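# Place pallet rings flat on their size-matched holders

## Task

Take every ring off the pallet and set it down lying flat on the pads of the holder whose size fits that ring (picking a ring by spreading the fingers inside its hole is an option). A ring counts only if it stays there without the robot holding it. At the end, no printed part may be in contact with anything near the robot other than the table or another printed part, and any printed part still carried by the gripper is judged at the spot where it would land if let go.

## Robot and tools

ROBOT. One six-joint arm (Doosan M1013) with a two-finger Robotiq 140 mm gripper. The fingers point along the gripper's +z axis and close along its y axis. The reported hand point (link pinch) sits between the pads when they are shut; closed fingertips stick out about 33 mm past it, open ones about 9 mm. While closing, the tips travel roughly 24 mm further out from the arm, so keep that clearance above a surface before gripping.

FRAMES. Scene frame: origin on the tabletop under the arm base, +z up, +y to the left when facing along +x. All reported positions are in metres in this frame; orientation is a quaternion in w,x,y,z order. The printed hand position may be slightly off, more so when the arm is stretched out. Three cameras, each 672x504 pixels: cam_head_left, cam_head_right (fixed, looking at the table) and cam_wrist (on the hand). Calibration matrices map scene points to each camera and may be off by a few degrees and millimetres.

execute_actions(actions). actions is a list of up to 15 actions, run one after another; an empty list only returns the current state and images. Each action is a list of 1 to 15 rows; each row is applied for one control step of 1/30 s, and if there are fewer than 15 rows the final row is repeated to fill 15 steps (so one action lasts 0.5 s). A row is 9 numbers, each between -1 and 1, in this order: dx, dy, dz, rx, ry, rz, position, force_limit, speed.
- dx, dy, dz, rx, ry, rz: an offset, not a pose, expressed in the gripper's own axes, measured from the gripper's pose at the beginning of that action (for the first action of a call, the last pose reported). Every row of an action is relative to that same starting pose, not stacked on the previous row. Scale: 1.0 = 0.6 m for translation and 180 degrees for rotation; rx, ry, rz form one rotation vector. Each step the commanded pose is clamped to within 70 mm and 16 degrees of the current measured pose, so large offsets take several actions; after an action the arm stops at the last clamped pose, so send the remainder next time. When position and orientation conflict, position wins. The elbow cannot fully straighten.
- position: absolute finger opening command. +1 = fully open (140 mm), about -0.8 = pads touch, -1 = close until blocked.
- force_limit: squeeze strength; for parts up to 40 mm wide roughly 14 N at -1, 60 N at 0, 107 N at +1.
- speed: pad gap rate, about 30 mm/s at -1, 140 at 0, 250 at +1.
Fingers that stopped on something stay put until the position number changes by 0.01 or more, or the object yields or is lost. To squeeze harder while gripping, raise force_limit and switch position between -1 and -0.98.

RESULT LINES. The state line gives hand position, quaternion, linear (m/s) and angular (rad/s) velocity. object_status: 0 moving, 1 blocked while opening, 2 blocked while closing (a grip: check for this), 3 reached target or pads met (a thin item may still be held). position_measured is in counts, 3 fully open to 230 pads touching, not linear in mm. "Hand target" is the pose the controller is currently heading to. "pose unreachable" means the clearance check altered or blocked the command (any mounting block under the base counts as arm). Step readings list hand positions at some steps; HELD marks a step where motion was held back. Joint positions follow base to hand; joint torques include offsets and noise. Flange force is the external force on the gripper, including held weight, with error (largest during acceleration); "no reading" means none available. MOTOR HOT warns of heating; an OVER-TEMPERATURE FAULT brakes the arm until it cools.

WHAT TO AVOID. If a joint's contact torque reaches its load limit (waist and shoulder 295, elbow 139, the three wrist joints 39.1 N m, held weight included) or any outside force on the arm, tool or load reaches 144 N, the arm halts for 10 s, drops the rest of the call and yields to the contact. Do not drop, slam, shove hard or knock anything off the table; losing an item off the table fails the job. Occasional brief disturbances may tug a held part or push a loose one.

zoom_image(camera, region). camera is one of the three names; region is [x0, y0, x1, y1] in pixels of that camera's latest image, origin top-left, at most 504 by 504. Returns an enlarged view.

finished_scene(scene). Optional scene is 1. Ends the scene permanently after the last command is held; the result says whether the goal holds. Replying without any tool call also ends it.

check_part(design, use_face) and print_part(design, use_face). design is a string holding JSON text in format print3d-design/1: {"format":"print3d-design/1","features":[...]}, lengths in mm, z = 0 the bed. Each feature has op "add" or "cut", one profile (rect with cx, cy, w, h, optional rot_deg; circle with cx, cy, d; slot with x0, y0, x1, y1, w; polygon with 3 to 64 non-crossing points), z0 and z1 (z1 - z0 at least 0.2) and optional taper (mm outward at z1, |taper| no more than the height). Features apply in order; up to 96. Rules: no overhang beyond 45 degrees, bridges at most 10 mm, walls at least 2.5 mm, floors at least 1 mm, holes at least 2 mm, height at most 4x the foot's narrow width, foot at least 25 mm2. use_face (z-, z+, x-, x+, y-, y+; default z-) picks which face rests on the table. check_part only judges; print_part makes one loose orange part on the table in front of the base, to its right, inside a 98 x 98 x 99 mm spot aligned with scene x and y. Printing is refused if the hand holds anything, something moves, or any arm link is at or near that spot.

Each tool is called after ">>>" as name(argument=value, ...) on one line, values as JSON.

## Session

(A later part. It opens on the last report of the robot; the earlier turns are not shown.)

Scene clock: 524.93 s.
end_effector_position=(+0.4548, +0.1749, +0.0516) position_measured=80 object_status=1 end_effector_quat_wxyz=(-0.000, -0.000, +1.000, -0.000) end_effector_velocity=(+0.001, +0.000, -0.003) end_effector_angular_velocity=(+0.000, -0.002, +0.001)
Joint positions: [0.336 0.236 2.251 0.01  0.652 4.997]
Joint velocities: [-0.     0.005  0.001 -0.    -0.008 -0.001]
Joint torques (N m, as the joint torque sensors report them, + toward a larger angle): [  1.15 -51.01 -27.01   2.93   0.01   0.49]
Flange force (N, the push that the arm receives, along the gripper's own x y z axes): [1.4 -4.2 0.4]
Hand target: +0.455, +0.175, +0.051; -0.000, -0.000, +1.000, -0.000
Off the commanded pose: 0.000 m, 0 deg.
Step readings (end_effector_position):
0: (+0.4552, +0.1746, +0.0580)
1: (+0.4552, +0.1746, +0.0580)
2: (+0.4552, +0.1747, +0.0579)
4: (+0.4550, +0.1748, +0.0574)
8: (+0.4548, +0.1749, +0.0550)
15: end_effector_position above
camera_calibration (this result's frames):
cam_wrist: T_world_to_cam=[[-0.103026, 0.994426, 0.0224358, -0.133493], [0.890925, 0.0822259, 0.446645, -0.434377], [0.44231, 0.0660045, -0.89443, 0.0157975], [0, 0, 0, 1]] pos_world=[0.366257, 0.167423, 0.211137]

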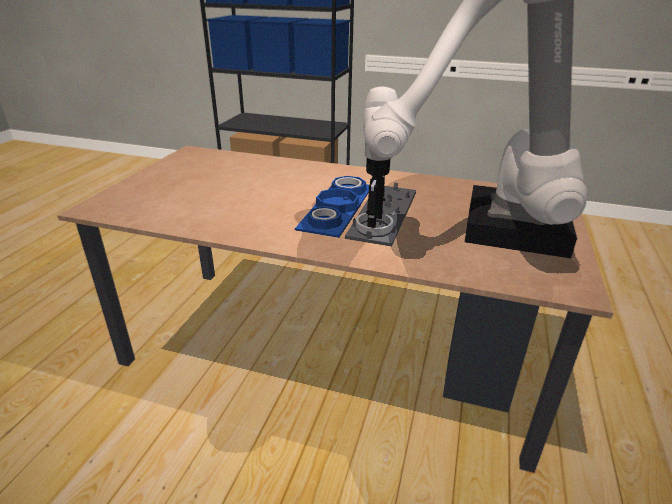

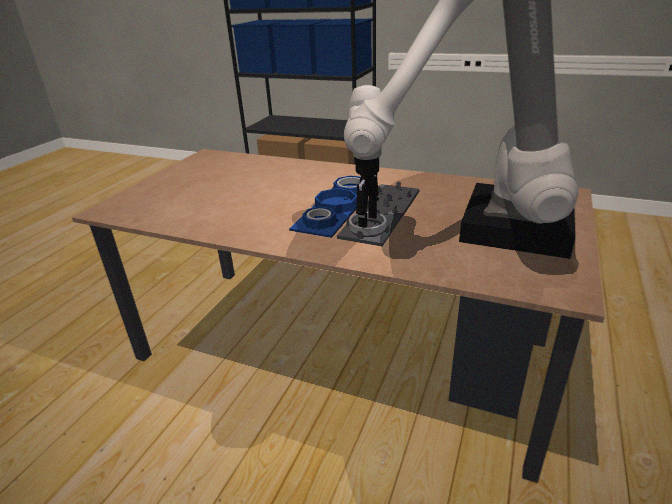

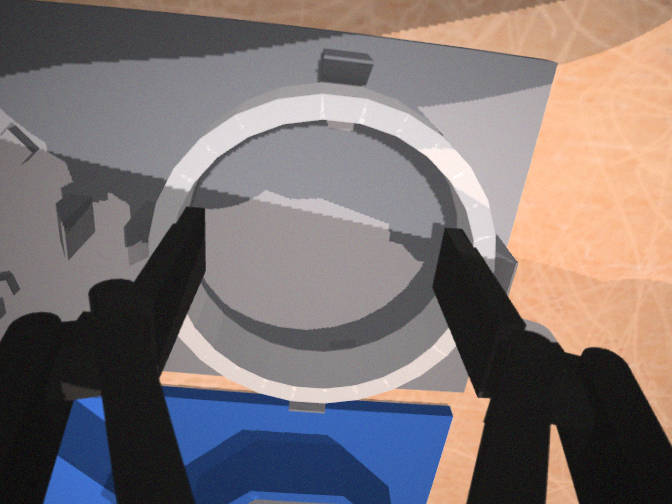

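>>> execute_actions(actions=[])

>>> zoom_image(camera="cam_wrist", region=[300, 40, 390, 110])

>>> zoom_image(camera="cam_wrist", region=[275, 320, 375, 420])

Scene clock: 529.37 s.
end_effector_position=(+0.4548, +0.1749, +0.0515) position_measured=80 object_status=1 end_effector_quat_wxyz=(-0.000, -0.000, +1.000, -0.000) end_effector_velocity=(+0.001, +0.000, +0.001) end_effector_angular_velocity=(+0.001, -0.001, +0.002)
Joint positions: [0.336 0.236 2.251 0.01  0.652 4.997]
Joint velocities: [-0.    -0.001 -0.001  0.    -0.    -0.002]
Joint torques (N m, as the joint torque sensors report them, + toward a larger angle): [  2.42 -53.04 -25.43   2.53   0.24   0.44]
Flange force (N, the push that the arm receives, along the gripper's own x y z axes): [-5.4 -4.7 5.9]
Hand target: +0.455, +0.175, +0.051; -0.000, -0.000, +1.000, -0.000
Off the commanded pose: 0.000 m, 0 deg.
camera_calibration (this result's frames):
cam_wrist: T_world_to_cam=[[-0.103071, 0.994421, 0.0224426, -0.133478], [0.890909, 0.082261, 0.44667, -0.434342], [0.442332, 0.0660328, -0.894417, 0.015694], [0, 0, 0, 1]] pos_world=[0.36626, 0.167426, 0.21104]

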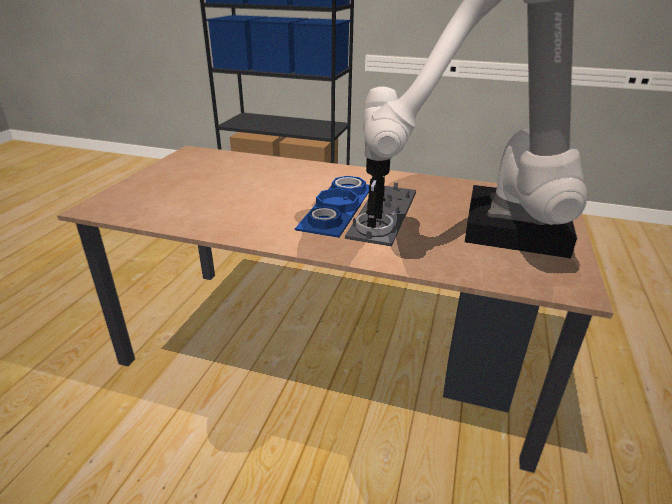

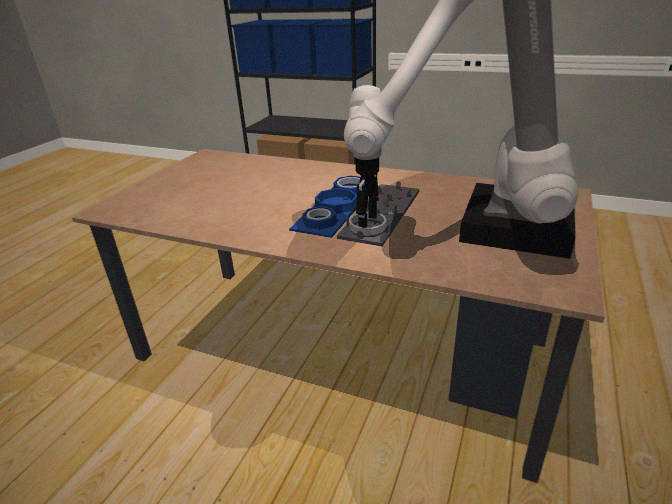

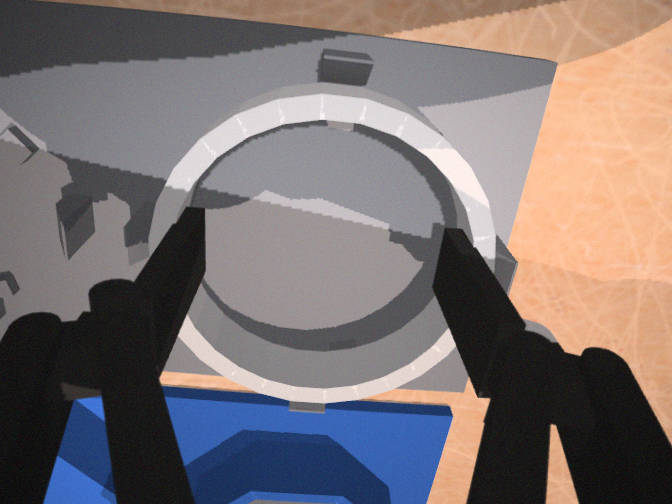

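Region (300, 40, 390, 110) of cam_wrist's 672x504 image, scaled by 5.600, with more detail than that image has.

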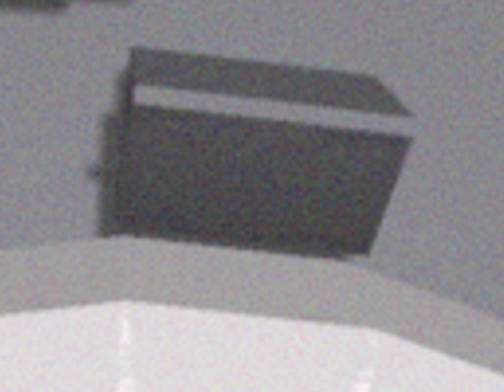

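Region (275, 320, 375, 420) of cam_wrist's 672x504 image, scaled by 5.040, with more detail than that image has.

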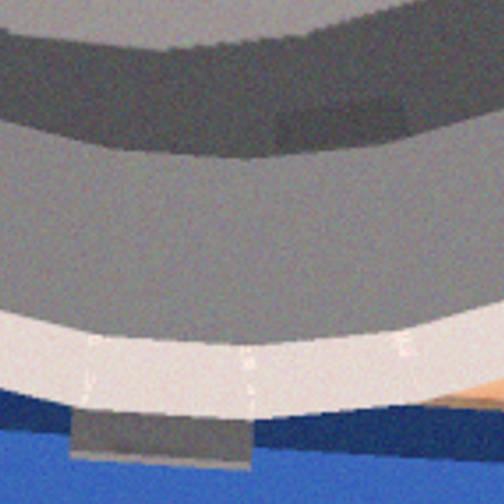

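>>> execute_actions(actions=[[[0,0,0.0002,0,0,0,1,0.8,-1],[0,0,0.0005,0,0,0,1,0.8,-1],[0,0,0.0008,0,0,0,1,0.8,-1],[0,0,0.0011,0,0,0,1,0.8,-1],[0,0,0.0014,0,0,0,1,0.8,-1],[0,0,0.0017,0,0,0,1,0.8,-1],[0,0,0.0019,0,0,0,1,0.8,-1],[0,0,0.0021,0,0,0,1,0.8,-1],[0,0,0.0022,0,0,0,1,0.8,-1],[0,0,0.0022,0,0,0,1,0.8,-1],[0,0,0.0022,0,0,0,1,0.8,-1],[0,0,0.0022,0,0,0,1,0.8,-1],[0,0,0.0022,0,0,0,1,0.8,-1],[0,0,0.0022,0,0,0,1,0.8,-1],[0,0,0.0022,0,0,0,0.15,0.8,-1]]])

Scene clock: 556.47 s.
end_effector_position=(+0.4548, +0.1749, +0.0502) position_measured=80 object_status=0 end_effector_quat_wxyz=(-0.000, -0.000, +1.000, -0.000) end_effector_velocity=(-0.001, -0.000, -0.000) end_effector_angular_velocity=(-0.000, +0.001, +0.001)
Joint positions: [0.337 0.239 2.252 0.01  0.649 4.997]
Joint velocities: [-0.    -0.     0.002  0.     0.    -0.001]
Joint torques (N m, as the joint torque sensors report them, + toward a larger angle): [  4.17 -48.68 -24.99   2.91   0.18   0.39]
Flange force (N, the push that the arm receives, along the gripper's own x y z axes): [-1.7 -10.0 -1.5]
Hand target: +0.455, +0.175, +0.050; -0.000, -0.000, +1.000, -0.000
Off the commanded pose: 0.000 m, 0 deg.
Step readings (end_effector_position):
0: (+0.4548, +0.1749, +0.0515)
1: (+0.4548, +0.1749, +0.0515)
2: (+0.4548, +0.1749, +0.0514)
4: (+0.4548, +0.1749, +0.0511)
8: (+0.4548, +0.1749, +0.0504)
15: end_effector_position above
camera_calibration (this result's frames):
cam_wrist: T_world_to_cam=[[-0.103075, 0.99442, 0.0224468, -0.133448], [0.890895, 0.0822611, 0.446699, -0.433765], [0.44236, 0.0660413, -0.894403, 0.0145036], [0, 0, 0, 1]] pos_world=[0.366268, 0.167428, 0.20973]

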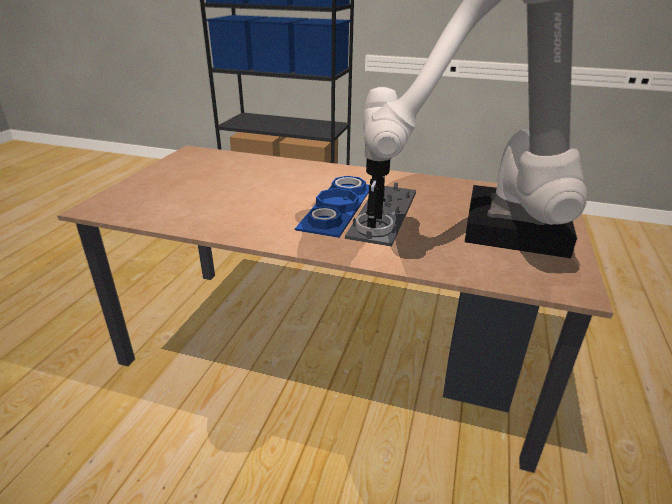

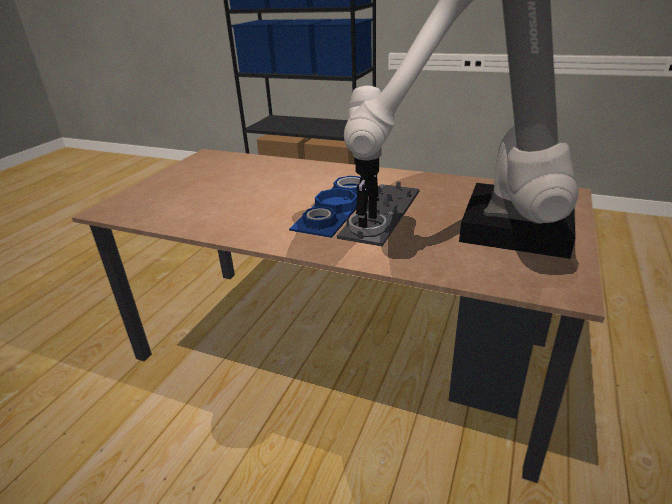

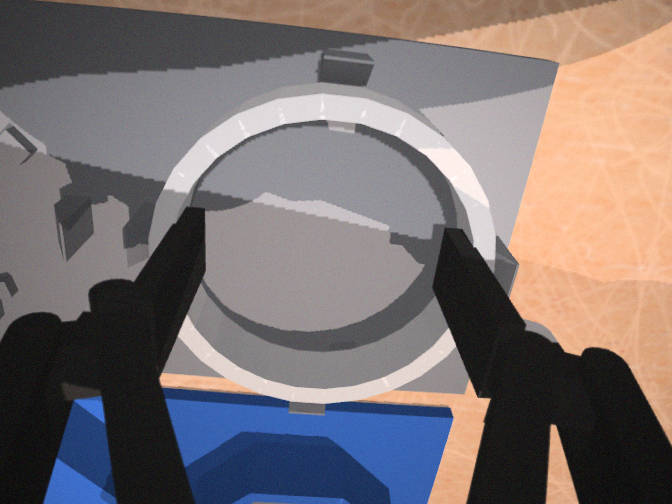

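>>> execute_actions(actions=[])

>>> zoom_image(camera="cam_wrist", region=[300, 40, 390, 130])

>>> zoom_image(camera="cam_wrist", region=[275, 320, 375, 420])

Scene clock: 560.00 s.
end_effector_position=(+0.4548, +0.1749, +0.0502) position_measured=110 object_status=3 end_effector_quat_wxyz=(-0.000, -0.000, +1.000, -0.000) end_effector_velocity=(+0.001, +0.001, +0.001) end_effector_angular_velocity=(+0.001, -0.002, -0.001)
Joint positions: [0.337 0.239 2.252 0.01  0.649 4.997]
Joint velocities: [ 0.    -0.    -0.002  0.    -0.     0.001]
Joint torques (N m, as the joint torque sensors report them, + toward a larger angle): [  1.25 -47.79 -25.19   2.7   -0.13   0.67]
Flange force (N, the push that the arm receives, along the gripper's own x y z axes): [1.1 -5.0 -4.0]
Hand target: +0.455, +0.175, +0.050; -0.000, -0.000, +1.000, -0.000
Off the commanded pose: 0.000 m, 0 deg.
camera_calibration (this result's frames):
cam_wrist: T_world_to_cam=[[-0.103076, 0.99442, 0.0224443, -0.133447], [0.890911, 0.0822658, 0.446666, -0.433749], [0.442327, 0.0660365, -0.894419, 0.0145149], [0, 0, 0, 1]] pos_world=[0.366257, 0.167426, 0.209718]

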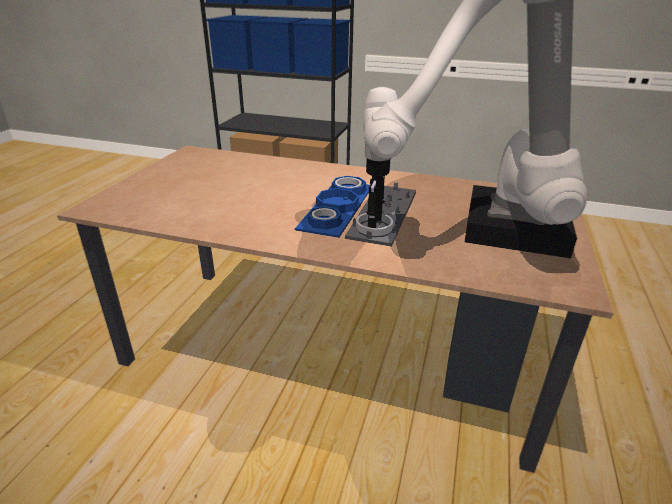

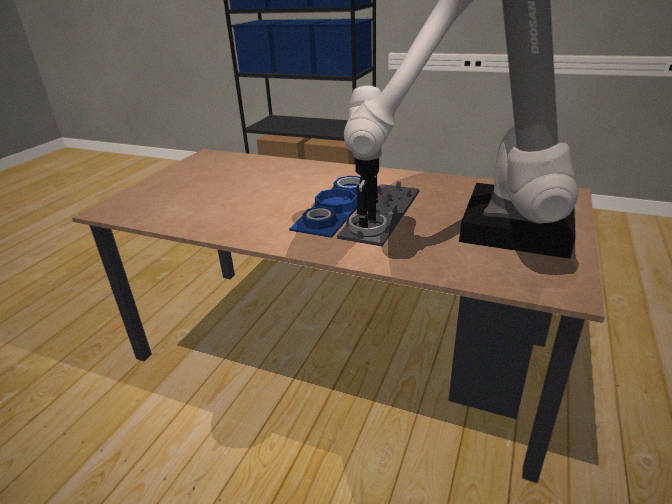

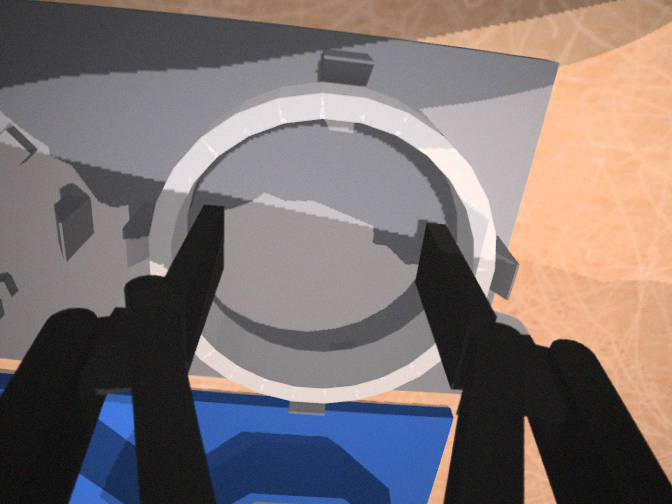

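Region (300, 40, 390, 130) of cam_wrist's 672x504 image, scaled by 5.600, with more detail than that image has.

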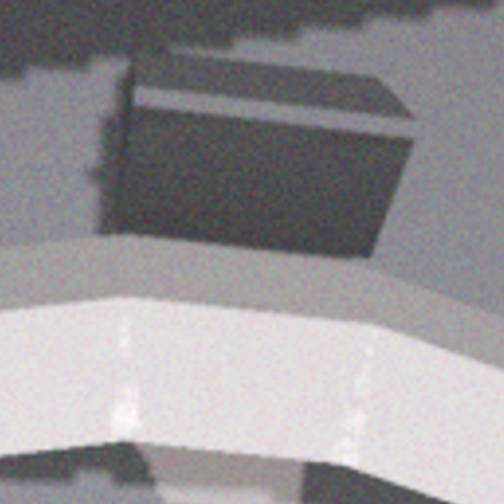

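Region (275, 320, 375, 420) of cam_wrist's 672x504 image, scaled by 5.040, with more detail than that image has.

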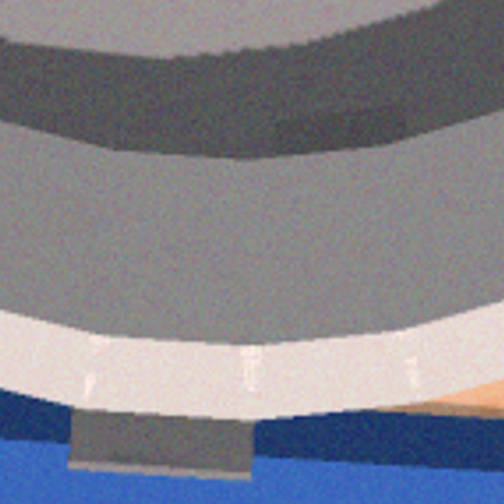

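>>> execute_actions(actions=[])

Scene clock: 580.87 s.
end_effector_position=(+0.4548, +0.1749, +0.0502) position_measured=110 object_status=3 end_effector_quat_wxyz=(-0.000, -0.000, +1.000, -0.000) end_effector_velocity=(-0.001, -0.000, -0.000) end_effector_angular_velocity=(-0.000, +0.000, -0.001)
Joint positions: [0.337 0.239 2.252 0.01  0.649 4.997]
Joint velocities: [-0.    -0.     0.001 -0.    -0.     0.002]
Joint torques (N m, as the joint torque sensors report them, + toward a larger angle): [  4.02 -48.28 -23.8    2.84  -0.01   0.38]
Flange force (N, the push that the arm receives, along the gripper's own x y z axes): [-2.7 -8.9 -4.0]
Hand target: +0.455, +0.175, +0.050; -0.000, -0.000, +1.000, -0.000
Off the commanded pose: 0.000 m, 0 deg.
camera_calibration (this result's frames):
cam_wrist: T_world_to_cam=[[-0.103076, 0.99442, 0.0224444, -0.133447], [0.890911, 0.0822654, 0.446665, -0.433749], [0.442327, 0.0660365, -0.89442, 0.014515], [0, 0, 0, 1]] pos_world=[0.366256, 0.167426, 0.209718]

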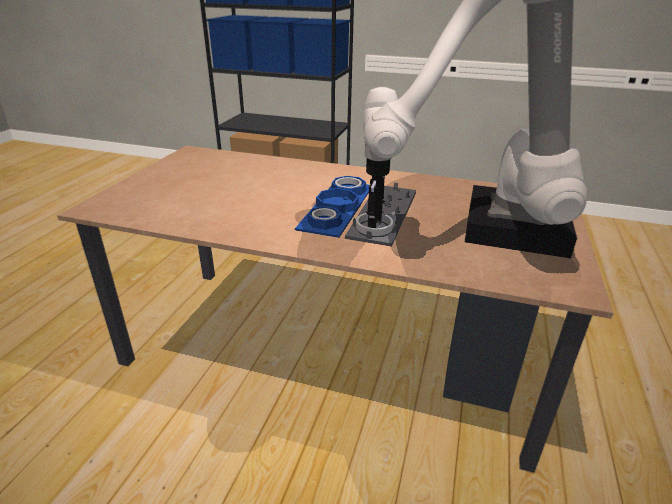

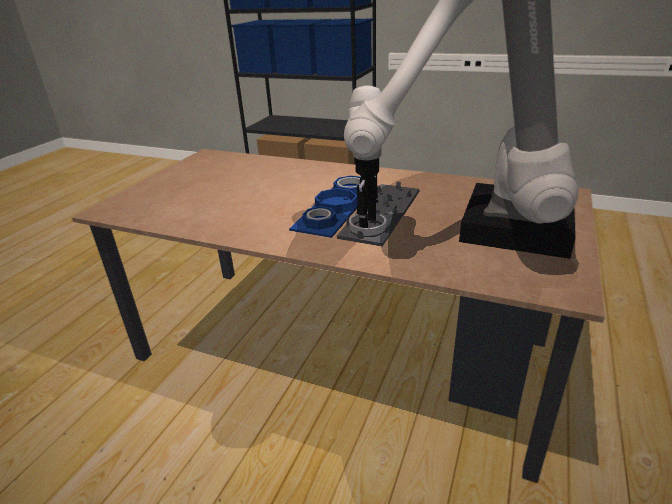

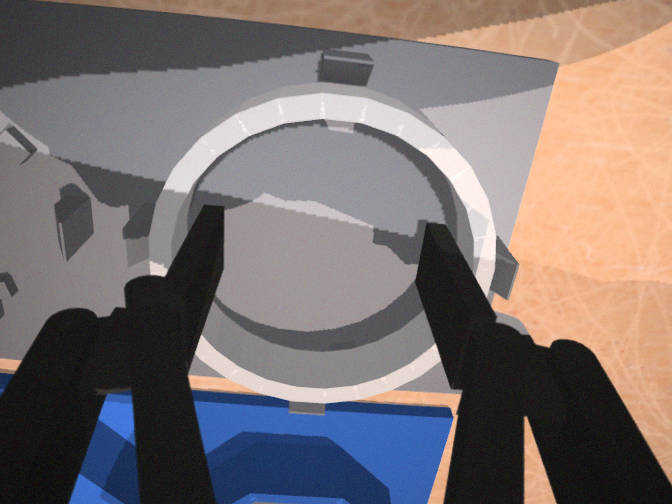

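>>> execute_actions(actions=[[[0,0,-0.00097,0,0,0,0.15,0,0],[0,0,-0.00367,0,0,0,0.15,0,0],[0,0,-0.00783,0,0,0,-0.45,0,0],[0,0,-0.01315,0,0,0,-0.45,0,0],[0,0,-0.01934,0,0,0,-0.45,0,0],[-0.0014,0,-0.02611,0,0,0,-0.45,0,0],[-0.00546,0,-0.03317,0,0,0,-0.45,0,0],[-0.01194,0,-0.04022,0,0,0,-0.45,0,0],[-0.02061,0,-0.04699,0,0,0,-0.45,0,0],[-0.03123,0,-0.05318,0,0,0,-0.45,0,0],[-0.04359,0,-0.0585,0,0,0,-0.45,0,0],[-0.05745,0,-0.06266,0,0,0,-0.45,0,0],[-0.07258,0,-0.06536,0,0,0,-0.45,0,0],[-0.08874,0,-0.06633,0,0,0,-0.45,0,0],[-0.10572,0,-0.06633,0,0,0,-0.45,0,0]],[[-0.05539,-0.0003,-0.002,0,0,0,-0.45,0,0],[-0.07329,-0.0006,-0.002,0,0,0,-0.45,0,0],[-0.0913,-0.0009,-0.002,0,0,0,-0.45,0,0],[-0.10919,-0.0012,-0.002,0,0,0,-0.45,0,0],[-0.12674,-0.0015,-0.002,0,0,0,-0.45,0,0],[-0.14371,-0.0018,-0.002,0,0,0,-0.45,0,0],[-0.15988,-0.0021,-0.002,0,0,0,-0.45,0,0],[-0.175,-0.0023,-0.002,0,0,0,-0.45,0,0],[-0.18886,-0.0025,-0.002,0,0,0,-0.45,0,0],[-0.20122,-0.0027,-0.002,0,0,0,-0.45,0,0],[-0.21185,-0.0029,-0.002,0,0,0,-0.45,0,0],[-0.22052,-0.003,-0.002,0,0,0,-0.45,0,0],[-0.227,-0.0031,-0.002,0,0,0,-0.45,0,0],[-0.23105,-0.0032,-0.002,0,0,0,-0.45,0,0],[-0.23246,-0.0032,-0.002,0,0,0,-0.45,0,0]]])

Scene clock: 626.50 s.
end_effector_position=(+0.6338, +0.1730, +0.0901) position_measured=186 object_status=3 end_effector_quat_wxyz=(+0.001, -0.000, +1.000, -0.000) end_effector_velocity=(+0.101, -0.000, -0.001) end_effector_angular_velocity=(-0.001, +0.006, +0.000)
Joint positions: [0.255 0.396 1.907 0.007 0.834 4.918]
Joint velocities: [-0.033  0.128 -0.199 -0.     0.077 -0.033]
Joint torques (N m, as the joint torque sensors report them, + toward a larger angle): [  8.94 -75.98 -23.24   2.63   0.47   0.49]
Flange force (N, the push that the arm receives, along the gripper's own x y z axes): [-3.4 -7.5 -6.0]
Flange force at the end of the 1st action (N, along the gripper's axes at the end of the call): [-1.2 -6.6 -3.0]
Hand target: +0.637, +0.173, +0.090; +0.000, -0.000, +1.000, -0.000
Off the commanded pose: 0.004 m, 0 deg.
Step readings (end_effector_position; steps 1 to 15: 1st action; 16 to 30: 2nd action):
0: (+0.4548, +0.1749, +0.0502)
1: (+0.4548, +0.1749, +0.0502)
2: (+0.4546, +0.1749, +0.0506)
4: (+0.4543, +0.1748, +0.0534)
8: (+0.4566, +0.1751, +0.0669)
15: (+0.4979, +0.1749, +0.0889)
16: (+0.5071, +0.1748, +0.0897)
17: (+0.5172, +0.1747, +0.0902)
19: (+0.5384, +0.1742, +0.0905)
23: (+0.5805, +0.1735, +0.0905)
30: end_effector_position above
camera_calibration (this result's frames):
cam_wrist: T_world_to_cam=[[-0.103062, 0.994433, 0.0219251, -0.113925], [0.890057, 0.0823592, 0.448347, -0.610583], [0.444045, 0.065722, -0.893591, -0.0299765], [0, 0, 0, 1]] pos_world=[0.545023, 0.165548, 0.249464]

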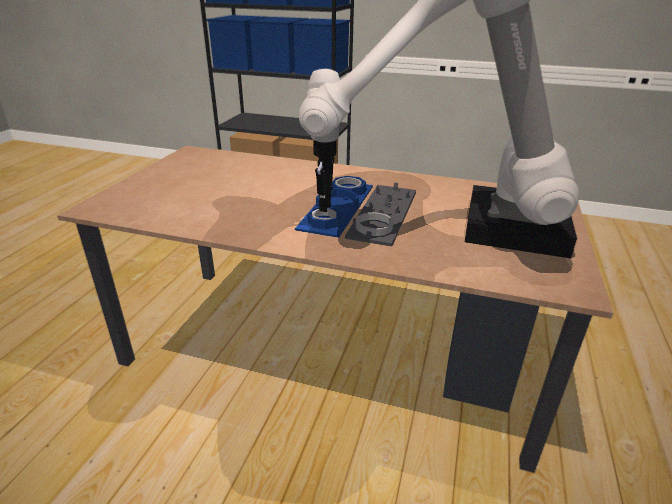

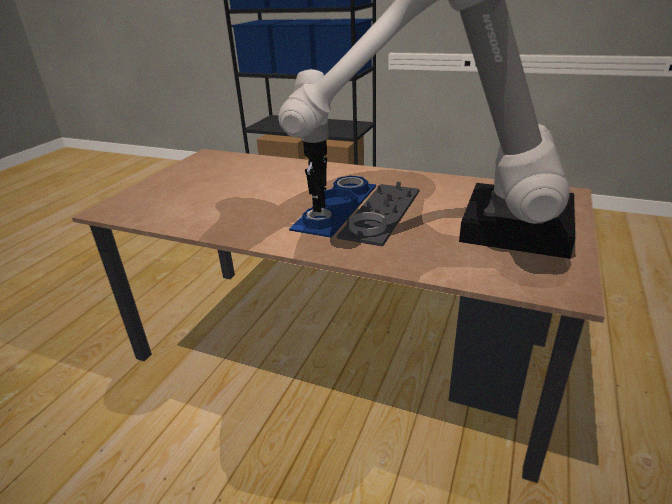

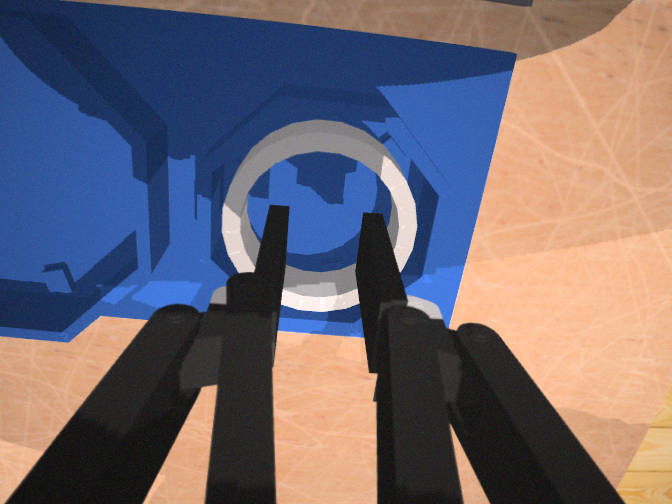

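>>> execute_actions(actions=[])

>>> zoom_image(camera="cam_wrist", region=[200, 70, 452, 322])

Scene clock: 629.17 s.
end_effector_position=(+0.6373, +0.1732, +0.0901) position_measured=186 object_status=3 end_effector_quat_wxyz=(+0.000, -0.000, +1.000, -0.000) end_effector_velocity=(-0.000, +0.000, +0.000) end_effector_angular_velocity=(+0.000, -0.000, -0.001)
Joint positions: [0.254 0.401 1.9   0.008 0.837 4.917]
Joint velocities: [ 0.    -0.001  0.     0.     0.     0.001]
Joint torques (N m, as the joint torque sensors report them, + toward a larger angle): [  1.39 -70.73 -30.03   3.64  -0.04   0.37]
Flange force (N, the push that the arm receives, along the gripper's own x y z axes): [-1.4 -2.9 -2.3]
Hand target: +0.637, +0.173, +0.090; +0.000, -0.000, +1.000, -0.000
Off the commanded pose: 0.000 m, 0 deg.
camera_calibration (this result's frames):
cam_wrist: T_world_to_cam=[[-0.102921, 0.994441, 0.0222196, -0.113839], [0.890247, 0.0821266, 0.448013, -0.613733], [0.443698, 0.0658907, -0.893751, -0.0313646], [0, 0, 0, 1]] pos_world=[0.548574, 0.165677, 0.249458]

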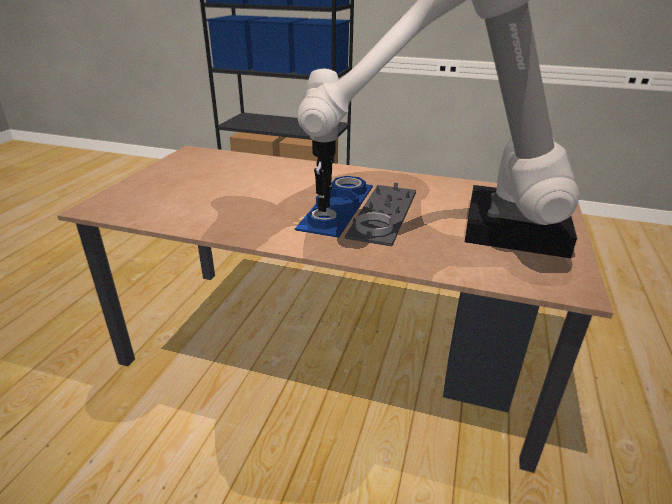

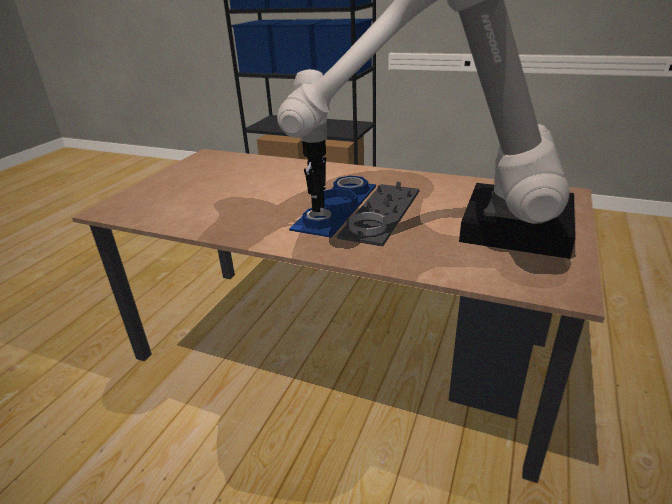

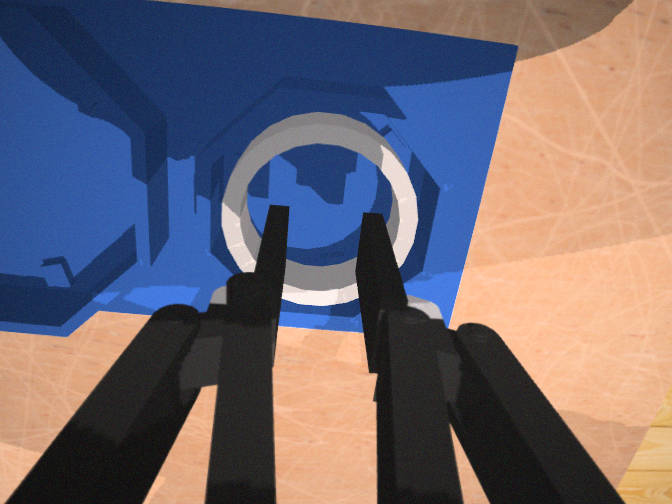

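Region (200, 70, 452, 322) of cam_wrist's 672x504 image, scaled by 2.000, with more detail than that image has.

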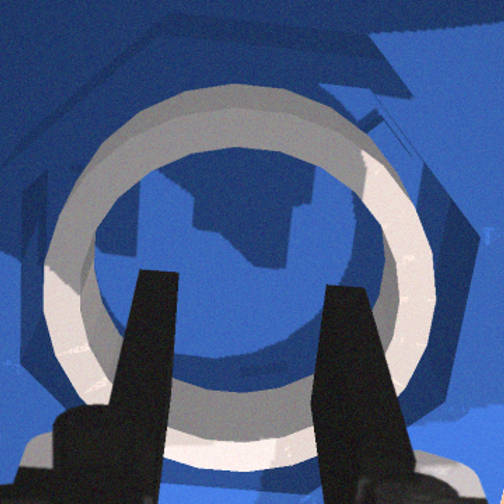

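>>> zoom_image(camera="cam_wrist", region=[270, 95, 370, 165])

>>> zoom_image(camera="cam_wrist", region=[270, 245, 370, 325])

>>> zoom_image(camera="cam_wrist", region=[200, 160, 280, 260])

>>> zoom_image(camera="cam_wrist", region=[365, 165, 445, 265])

Region (270, 95, 370, 165) of cam_wrist's 672x504 image, scaled by 5.040, with more detail than that image has; it fills the top 353 rows of this view, and the rest is white.

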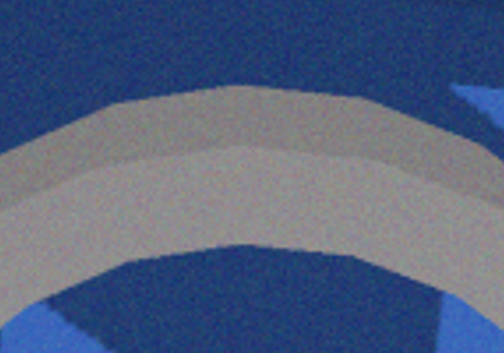

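Region (270, 245, 370, 325) of cam_wrist's 672x504 image, scaled by 5.040, with more detail than that image has; it fills the top 403 rows of this view, and the rest is white.

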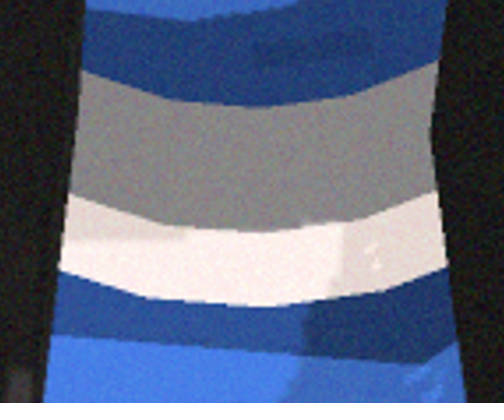

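Region (200, 160, 280, 260) of cam_wrist's 672x504 image, scaled by 5.040, with more detail than that image has; it fills the left 403 columns of this view, and the rest is white.

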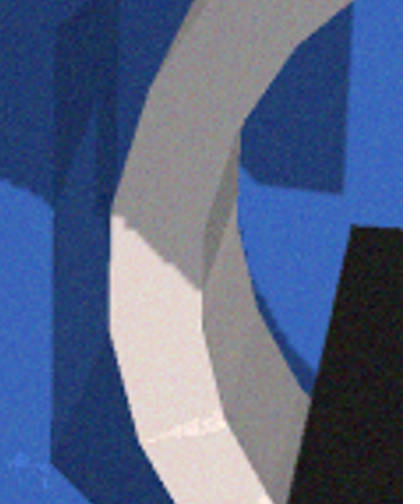

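Region (365, 165, 445, 265) of cam_wrist's 672x504 image, scaled by 5.040, with more detail than that image has; it fills the left 403 columns of this view, and the rest is white.

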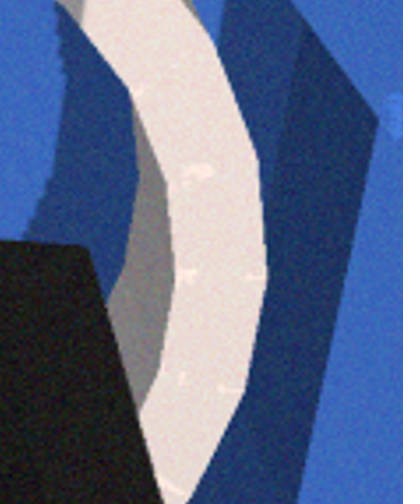

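>>> execute_actions(actions=[[[0.00002,-0.00004,0.00077,0,0,0,-0.45,0,0],[0.00007,-0.00014,0.00292,0,0,0,-0.45,0,0],[0.00016,-0.00029,0.00626,0,0,0,-0.45,0,0],[0.00026,-0.0005,0.01055,0,0,0,-0.45,0,0],[0.00039,-0.00073,0.0156,0,0,0,-0.45,0,0],[0.00053,-0.001,0.02118,0,0,0,-0.45,0,0],[0.00068,-0.00127,0.02708,0,0,0,-0.45,0,0],[0.00082,-0.00156,0.03309,0,0,0,-0.45,0,0],[0.00097,-0.00183,0.03899,0,0,0,-0.45,0,0],[0.00111,-0.0021,0.04457,0,0,0,-0.45,0,0],[0.00124,-0.00233,0.04962,0,0,0,-0.45,0,0],[0.00134,-0.00254,0.05391,0,0,0,-0.45,0,0],[0.00143,-0.00269,0.05725,0,0,0,-0.45,0,0],[0.00148,-0.00279,0.0594,0,0,0,-0.45,0,0],[0.0015,-0.00283,0.06017,0,0,0,1,0.8,-1]]])

Scene clock: 681.90 s.
end_effector_position=(+0.6364, +0.1715, +0.0553) position_measured=186 object_status=0 end_effector_quat_wxyz=(+0.000, -0.000, +1.000, -0.000) end_effector_velocity=(-0.002, -0.002, -0.040) end_effector_angular_velocity=(-0.000, +0.002, +0.000)
Joint positions: [0.252 0.44  1.922 0.008 0.776 4.914]
Joint velocities: [-0.002  0.048  0.022  0.001 -0.068 -0.003]
Joint torques (N m, as the joint torque sensors report them, + toward a larger angle): [  1.52 -76.1  -29.67   3.3    0.28   0.36]
Flange force (N, the push that the arm receives, along the gripper's own x y z axes): [0.8 -2.5 -4.2]
Hand target: +0.636, +0.171, +0.054; +0.000, -0.000, +1.000, -0.000
Off the commanded pose: 0.001 m, 0 deg.
Step readings (end_effector_position):
0: (+0.6373, +0.1732, +0.0901)
1: (+0.6373, +0.1732, +0.0900)
2: (+0.6374, +0.1732, +0.0898)
4: (+0.6376, +0.1731, +0.0874)
8: (+0.6370, +0.1725, +0.0761)
15: end_effector_position above
camera_calibration (this result's frames):
cam_wrist: T_world_to_cam=[[-0.102929, 0.994441, 0.0222052, -0.111507], [0.890329, 0.0821529, 0.447845, -0.597218], [0.443532, 0.0658662, -0.893835, -0.061757], [0, 0, 0, 1]] pos_world=[0.547634, 0.164018, 0.214737]

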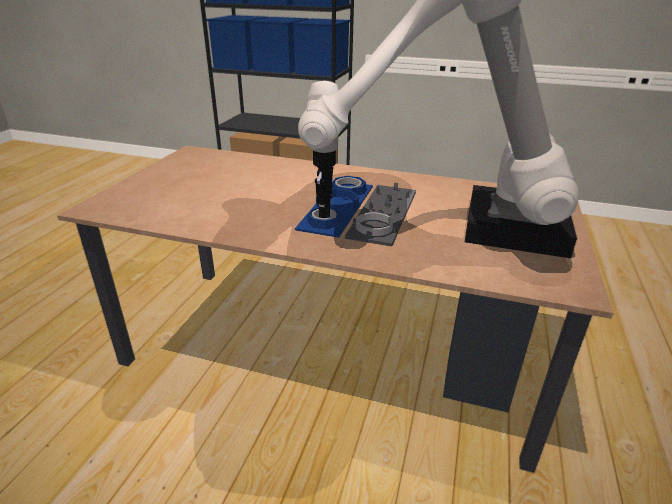

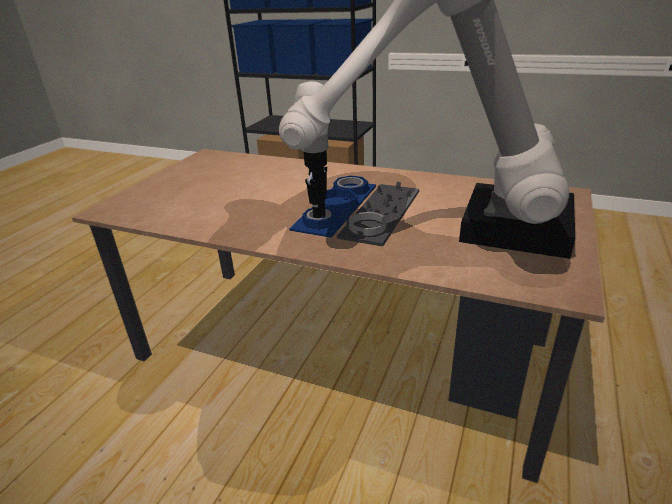

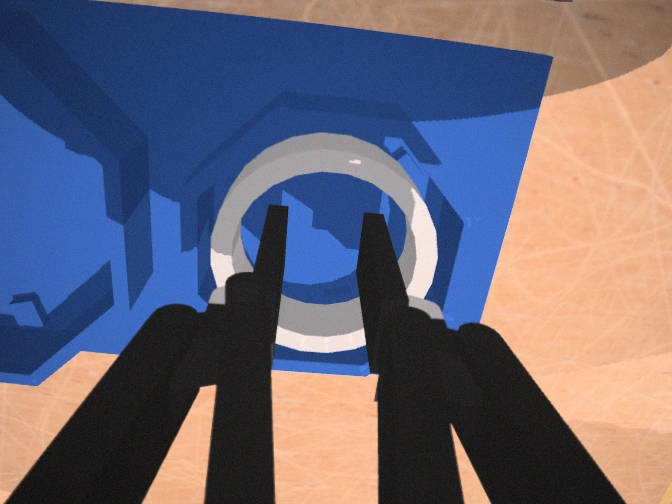

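>>> execute_actions(actions=[])

Scene clock: 685.17 s.
end_effector_position=(+0.6364, +0.1715, +0.0540) position_measured=146 object_status=1 end_effector_quat_wxyz=(+0.000, -0.000, +1.000, -0.000) end_effector_velocity=(+0.000, +0.000, -0.000) end_effector_angular_velocity=(+0.000, +0.000, -0.001)
Joint positions: [0.252 0.442 1.923 0.008 0.774 4.914]
Joint velocities: [ 0.     0.001 -0.001  0.     0.     0.001]
Joint torques (N m, as the joint torque sensors report them, + toward a larger angle): [  2.04 -72.59 -28.78   3.02   0.25   0.79]
Flange force (N, the push that the arm receives, along the gripper's own x y z axes): [-0.5 -5.0 -0.8]
Hand target: +0.636, +0.171, +0.054; +0.000, -0.000, +1.000, -0.000
Off the commanded pose: 0.000 m, 0 deg.
camera_calibration (this result's frames):
cam_wrist: T_world_to_cam=[[-0.102927, 0.99444, 0.0222406, -0.111434], [0.890271, 0.0821263, 0.447966, -0.596586], [0.443649, 0.0659078, -0.893774, -0.0630631], [0, 0, 0, 1]] pos_world=[0.547631, 0.163966, 0.213364]

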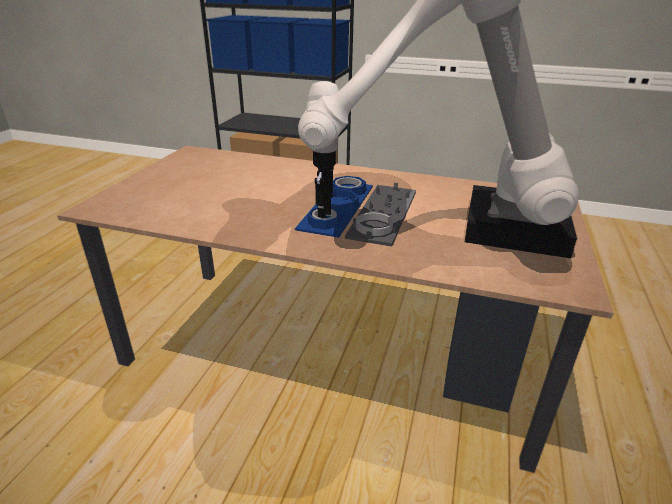

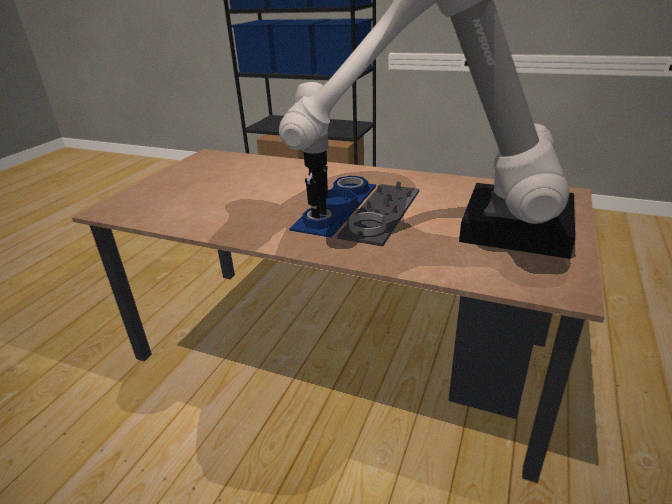

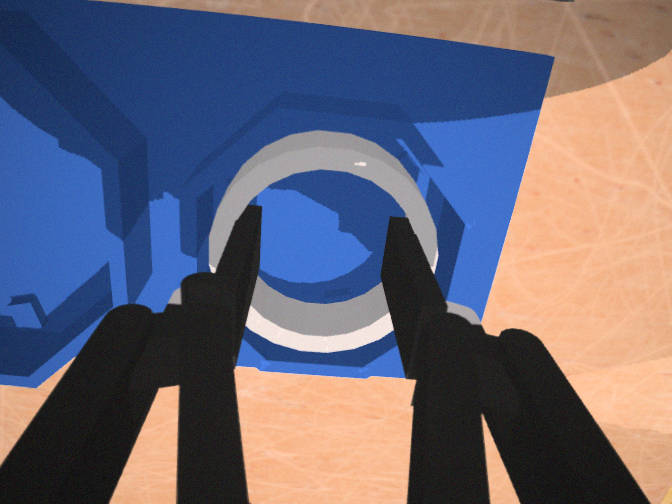

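>>> execute_actions(actions=[[[0,0,-0.00131,0,0,0,1,0.8,-1],[0,0,-0.00494,0,0,0,1,0.8,-1],[0,0,-0.01042,0,0,0,1,0.8,-1],[0,0,-0.01728,0,0,0,1,0.8,-1],[0,0,-0.02508,0,0,0,1,0.8,-1],[0,0,-0.03333,0,0,0,1,0.8,-1],[0,0,-0.04159,0,0,0,1,0.8,-1],[0.00168,-0.00137,-0.04938,0,0,0,1,0.8,-1],[0.00653,-0.00532,-0.05625,0,0,0,1,0.8,-1],[0.01424,-0.01161,-0.06173,0,0,0,1,0.8,-1],[0.02452,-0.01999,-0.06535,0,0,0,1,0.8,-1],[0.03706,-0.03021,-0.06667,0,0,0,1,0.8,-1],[0.05155,-0.04202,-0.06667,0,0,0,1,0.8,-1],[0.06771,-0.05519,-0.06667,0,0,0,1,0.8,-1],[0.08522,-0.06947,-0.06667,0,0,0,1,0.8,-1]],[[0.05451,-0.04443,-0.0003,0,0,0,1,0.8,-1],[0.07383,-0.06018,-0.0003,0,0,0,1,0.8,-1],[0.0936,-0.0763,-0.0003,0,0,0,1,0.8,-1],[0.11352,-0.09254,-0.0003,0,0,0,1,0.8,-1],[0.13329,-0.10866,-0.0003,0,0,0,1,0.8,-1],[0.15261,-0.1244,-0.0003,0,0,0,1,0.8,-1],[0.17118,-0.13954,-0.0003,0,0,0,1,0.8,-1],[0.18869,-0.15381,0.0001,0,0,0,1,0.8,-1],[0.20484,-0.16698,0.0013,0,0,0,1,0.8,-1],[0.21934,-0.1788,0.0029,0,0,0,1,0.8,-1],[0.23188,-0.18902,0.0047,0,0,0,1,0.8,-1],[0.24215,-0.19739,0.0065,0,0,0,1,0.8,-1],[0.24986,-0.20368,0.0081,0,0,0,1,0.8,-1],[0.25471,-0.20763,0.0093,0,0,0,1,0.8,-1],[0.2564,-0.209,0.0097,0,0,0,1,0.8,-1]]])

Scene clock: 728.70 s.
end_effector_position=(+0.4588, +0.0282, +0.0879) position_measured=146 object_status=1 end_effector_quat_wxyz=(-0.001, -0.000, +1.000, -0.002) end_effector_velocity=(-0.142, -0.130, -0.015) end_effector_angular_velocity=(+0.025, -0.012, -0.006)
Joint positions: [0.028 0.143 2.275 0.004 0.724 4.693]
Joint velocities: [-0.306 -0.192  0.28   0.039 -0.099 -0.33 ]
Joint torques (N m, as the joint torque sensors report them, + toward a larger angle): [  4.36 -38.77 -33.97   4.52  -0.16   0.44]
Flange force (N, the push that the arm receives, along the gripper's own x y z axes): [-0.9 -5.4 5.2]
Flange force at the end of the 1st action (N, along the gripper's axes at the end of the call): [-7.1 -7.2 1.3]
Hand target: +0.453, +0.022, +0.087; -0.000, +0.000, +1.000, -0.001
Off the commanded pose: 0.009 m, 0 deg.
Step readings (end_effector_position; steps 1 to 15: 1st action; 16 to 30: 2nd action):
0: (+0.6364, +0.1715, +0.0540)
1: (+0.6364, +0.1715, +0.0540)
2: (+0.6363, +0.1714, +0.0546)
4: (+0.6363, +0.1715, +0.0585)
8: (+0.6364, +0.1715, +0.0751)
15: (+0.6063, +0.1474, +0.0930)
16: (+0.5976, +0.1404, +0.0929)
17: (+0.5880, +0.1330, +0.0926)
19: (+0.5668, +0.1165, +0.0918)
23: (+0.5213, +0.0804, +0.0910)
30: end_effector_position above
camera_calibration (this result's frames):
cam_wrist: T_world_to_cam=[[-0.102457, 0.994554, 0.0191164, 0.0120223], [0.891392, 0.0832659, 0.445519, -0.442279], [0.441501, 0.0626865, -0.895069, 0.0566498], [0, 0, 0, 1]] pos_world=[0.370465, 0.0213188, 0.247519]

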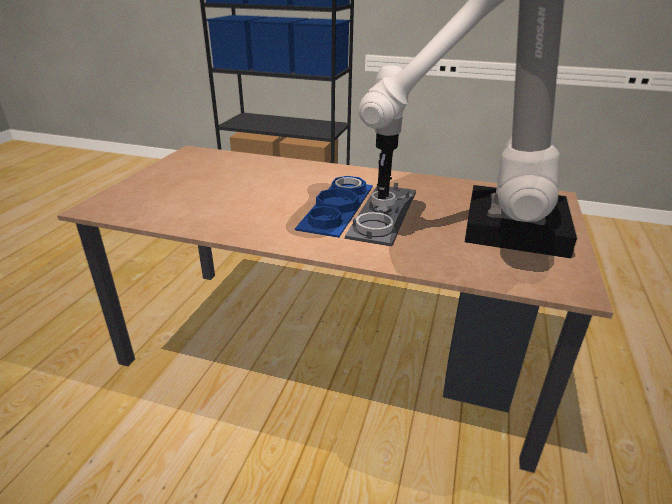

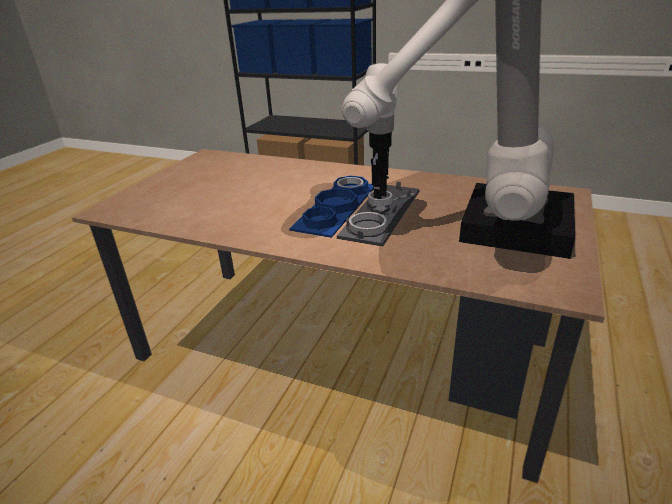

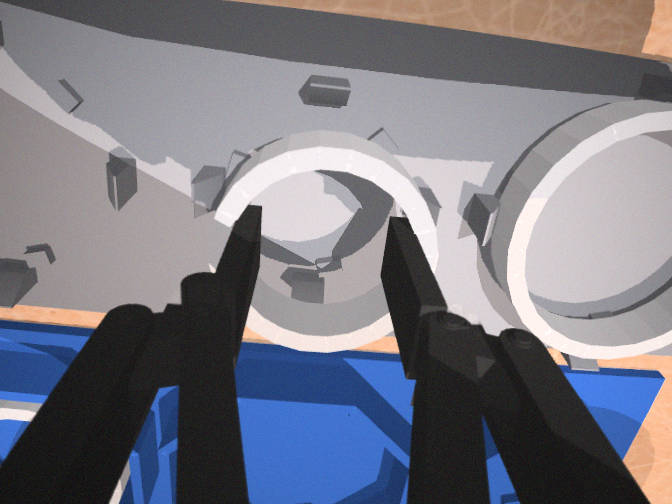

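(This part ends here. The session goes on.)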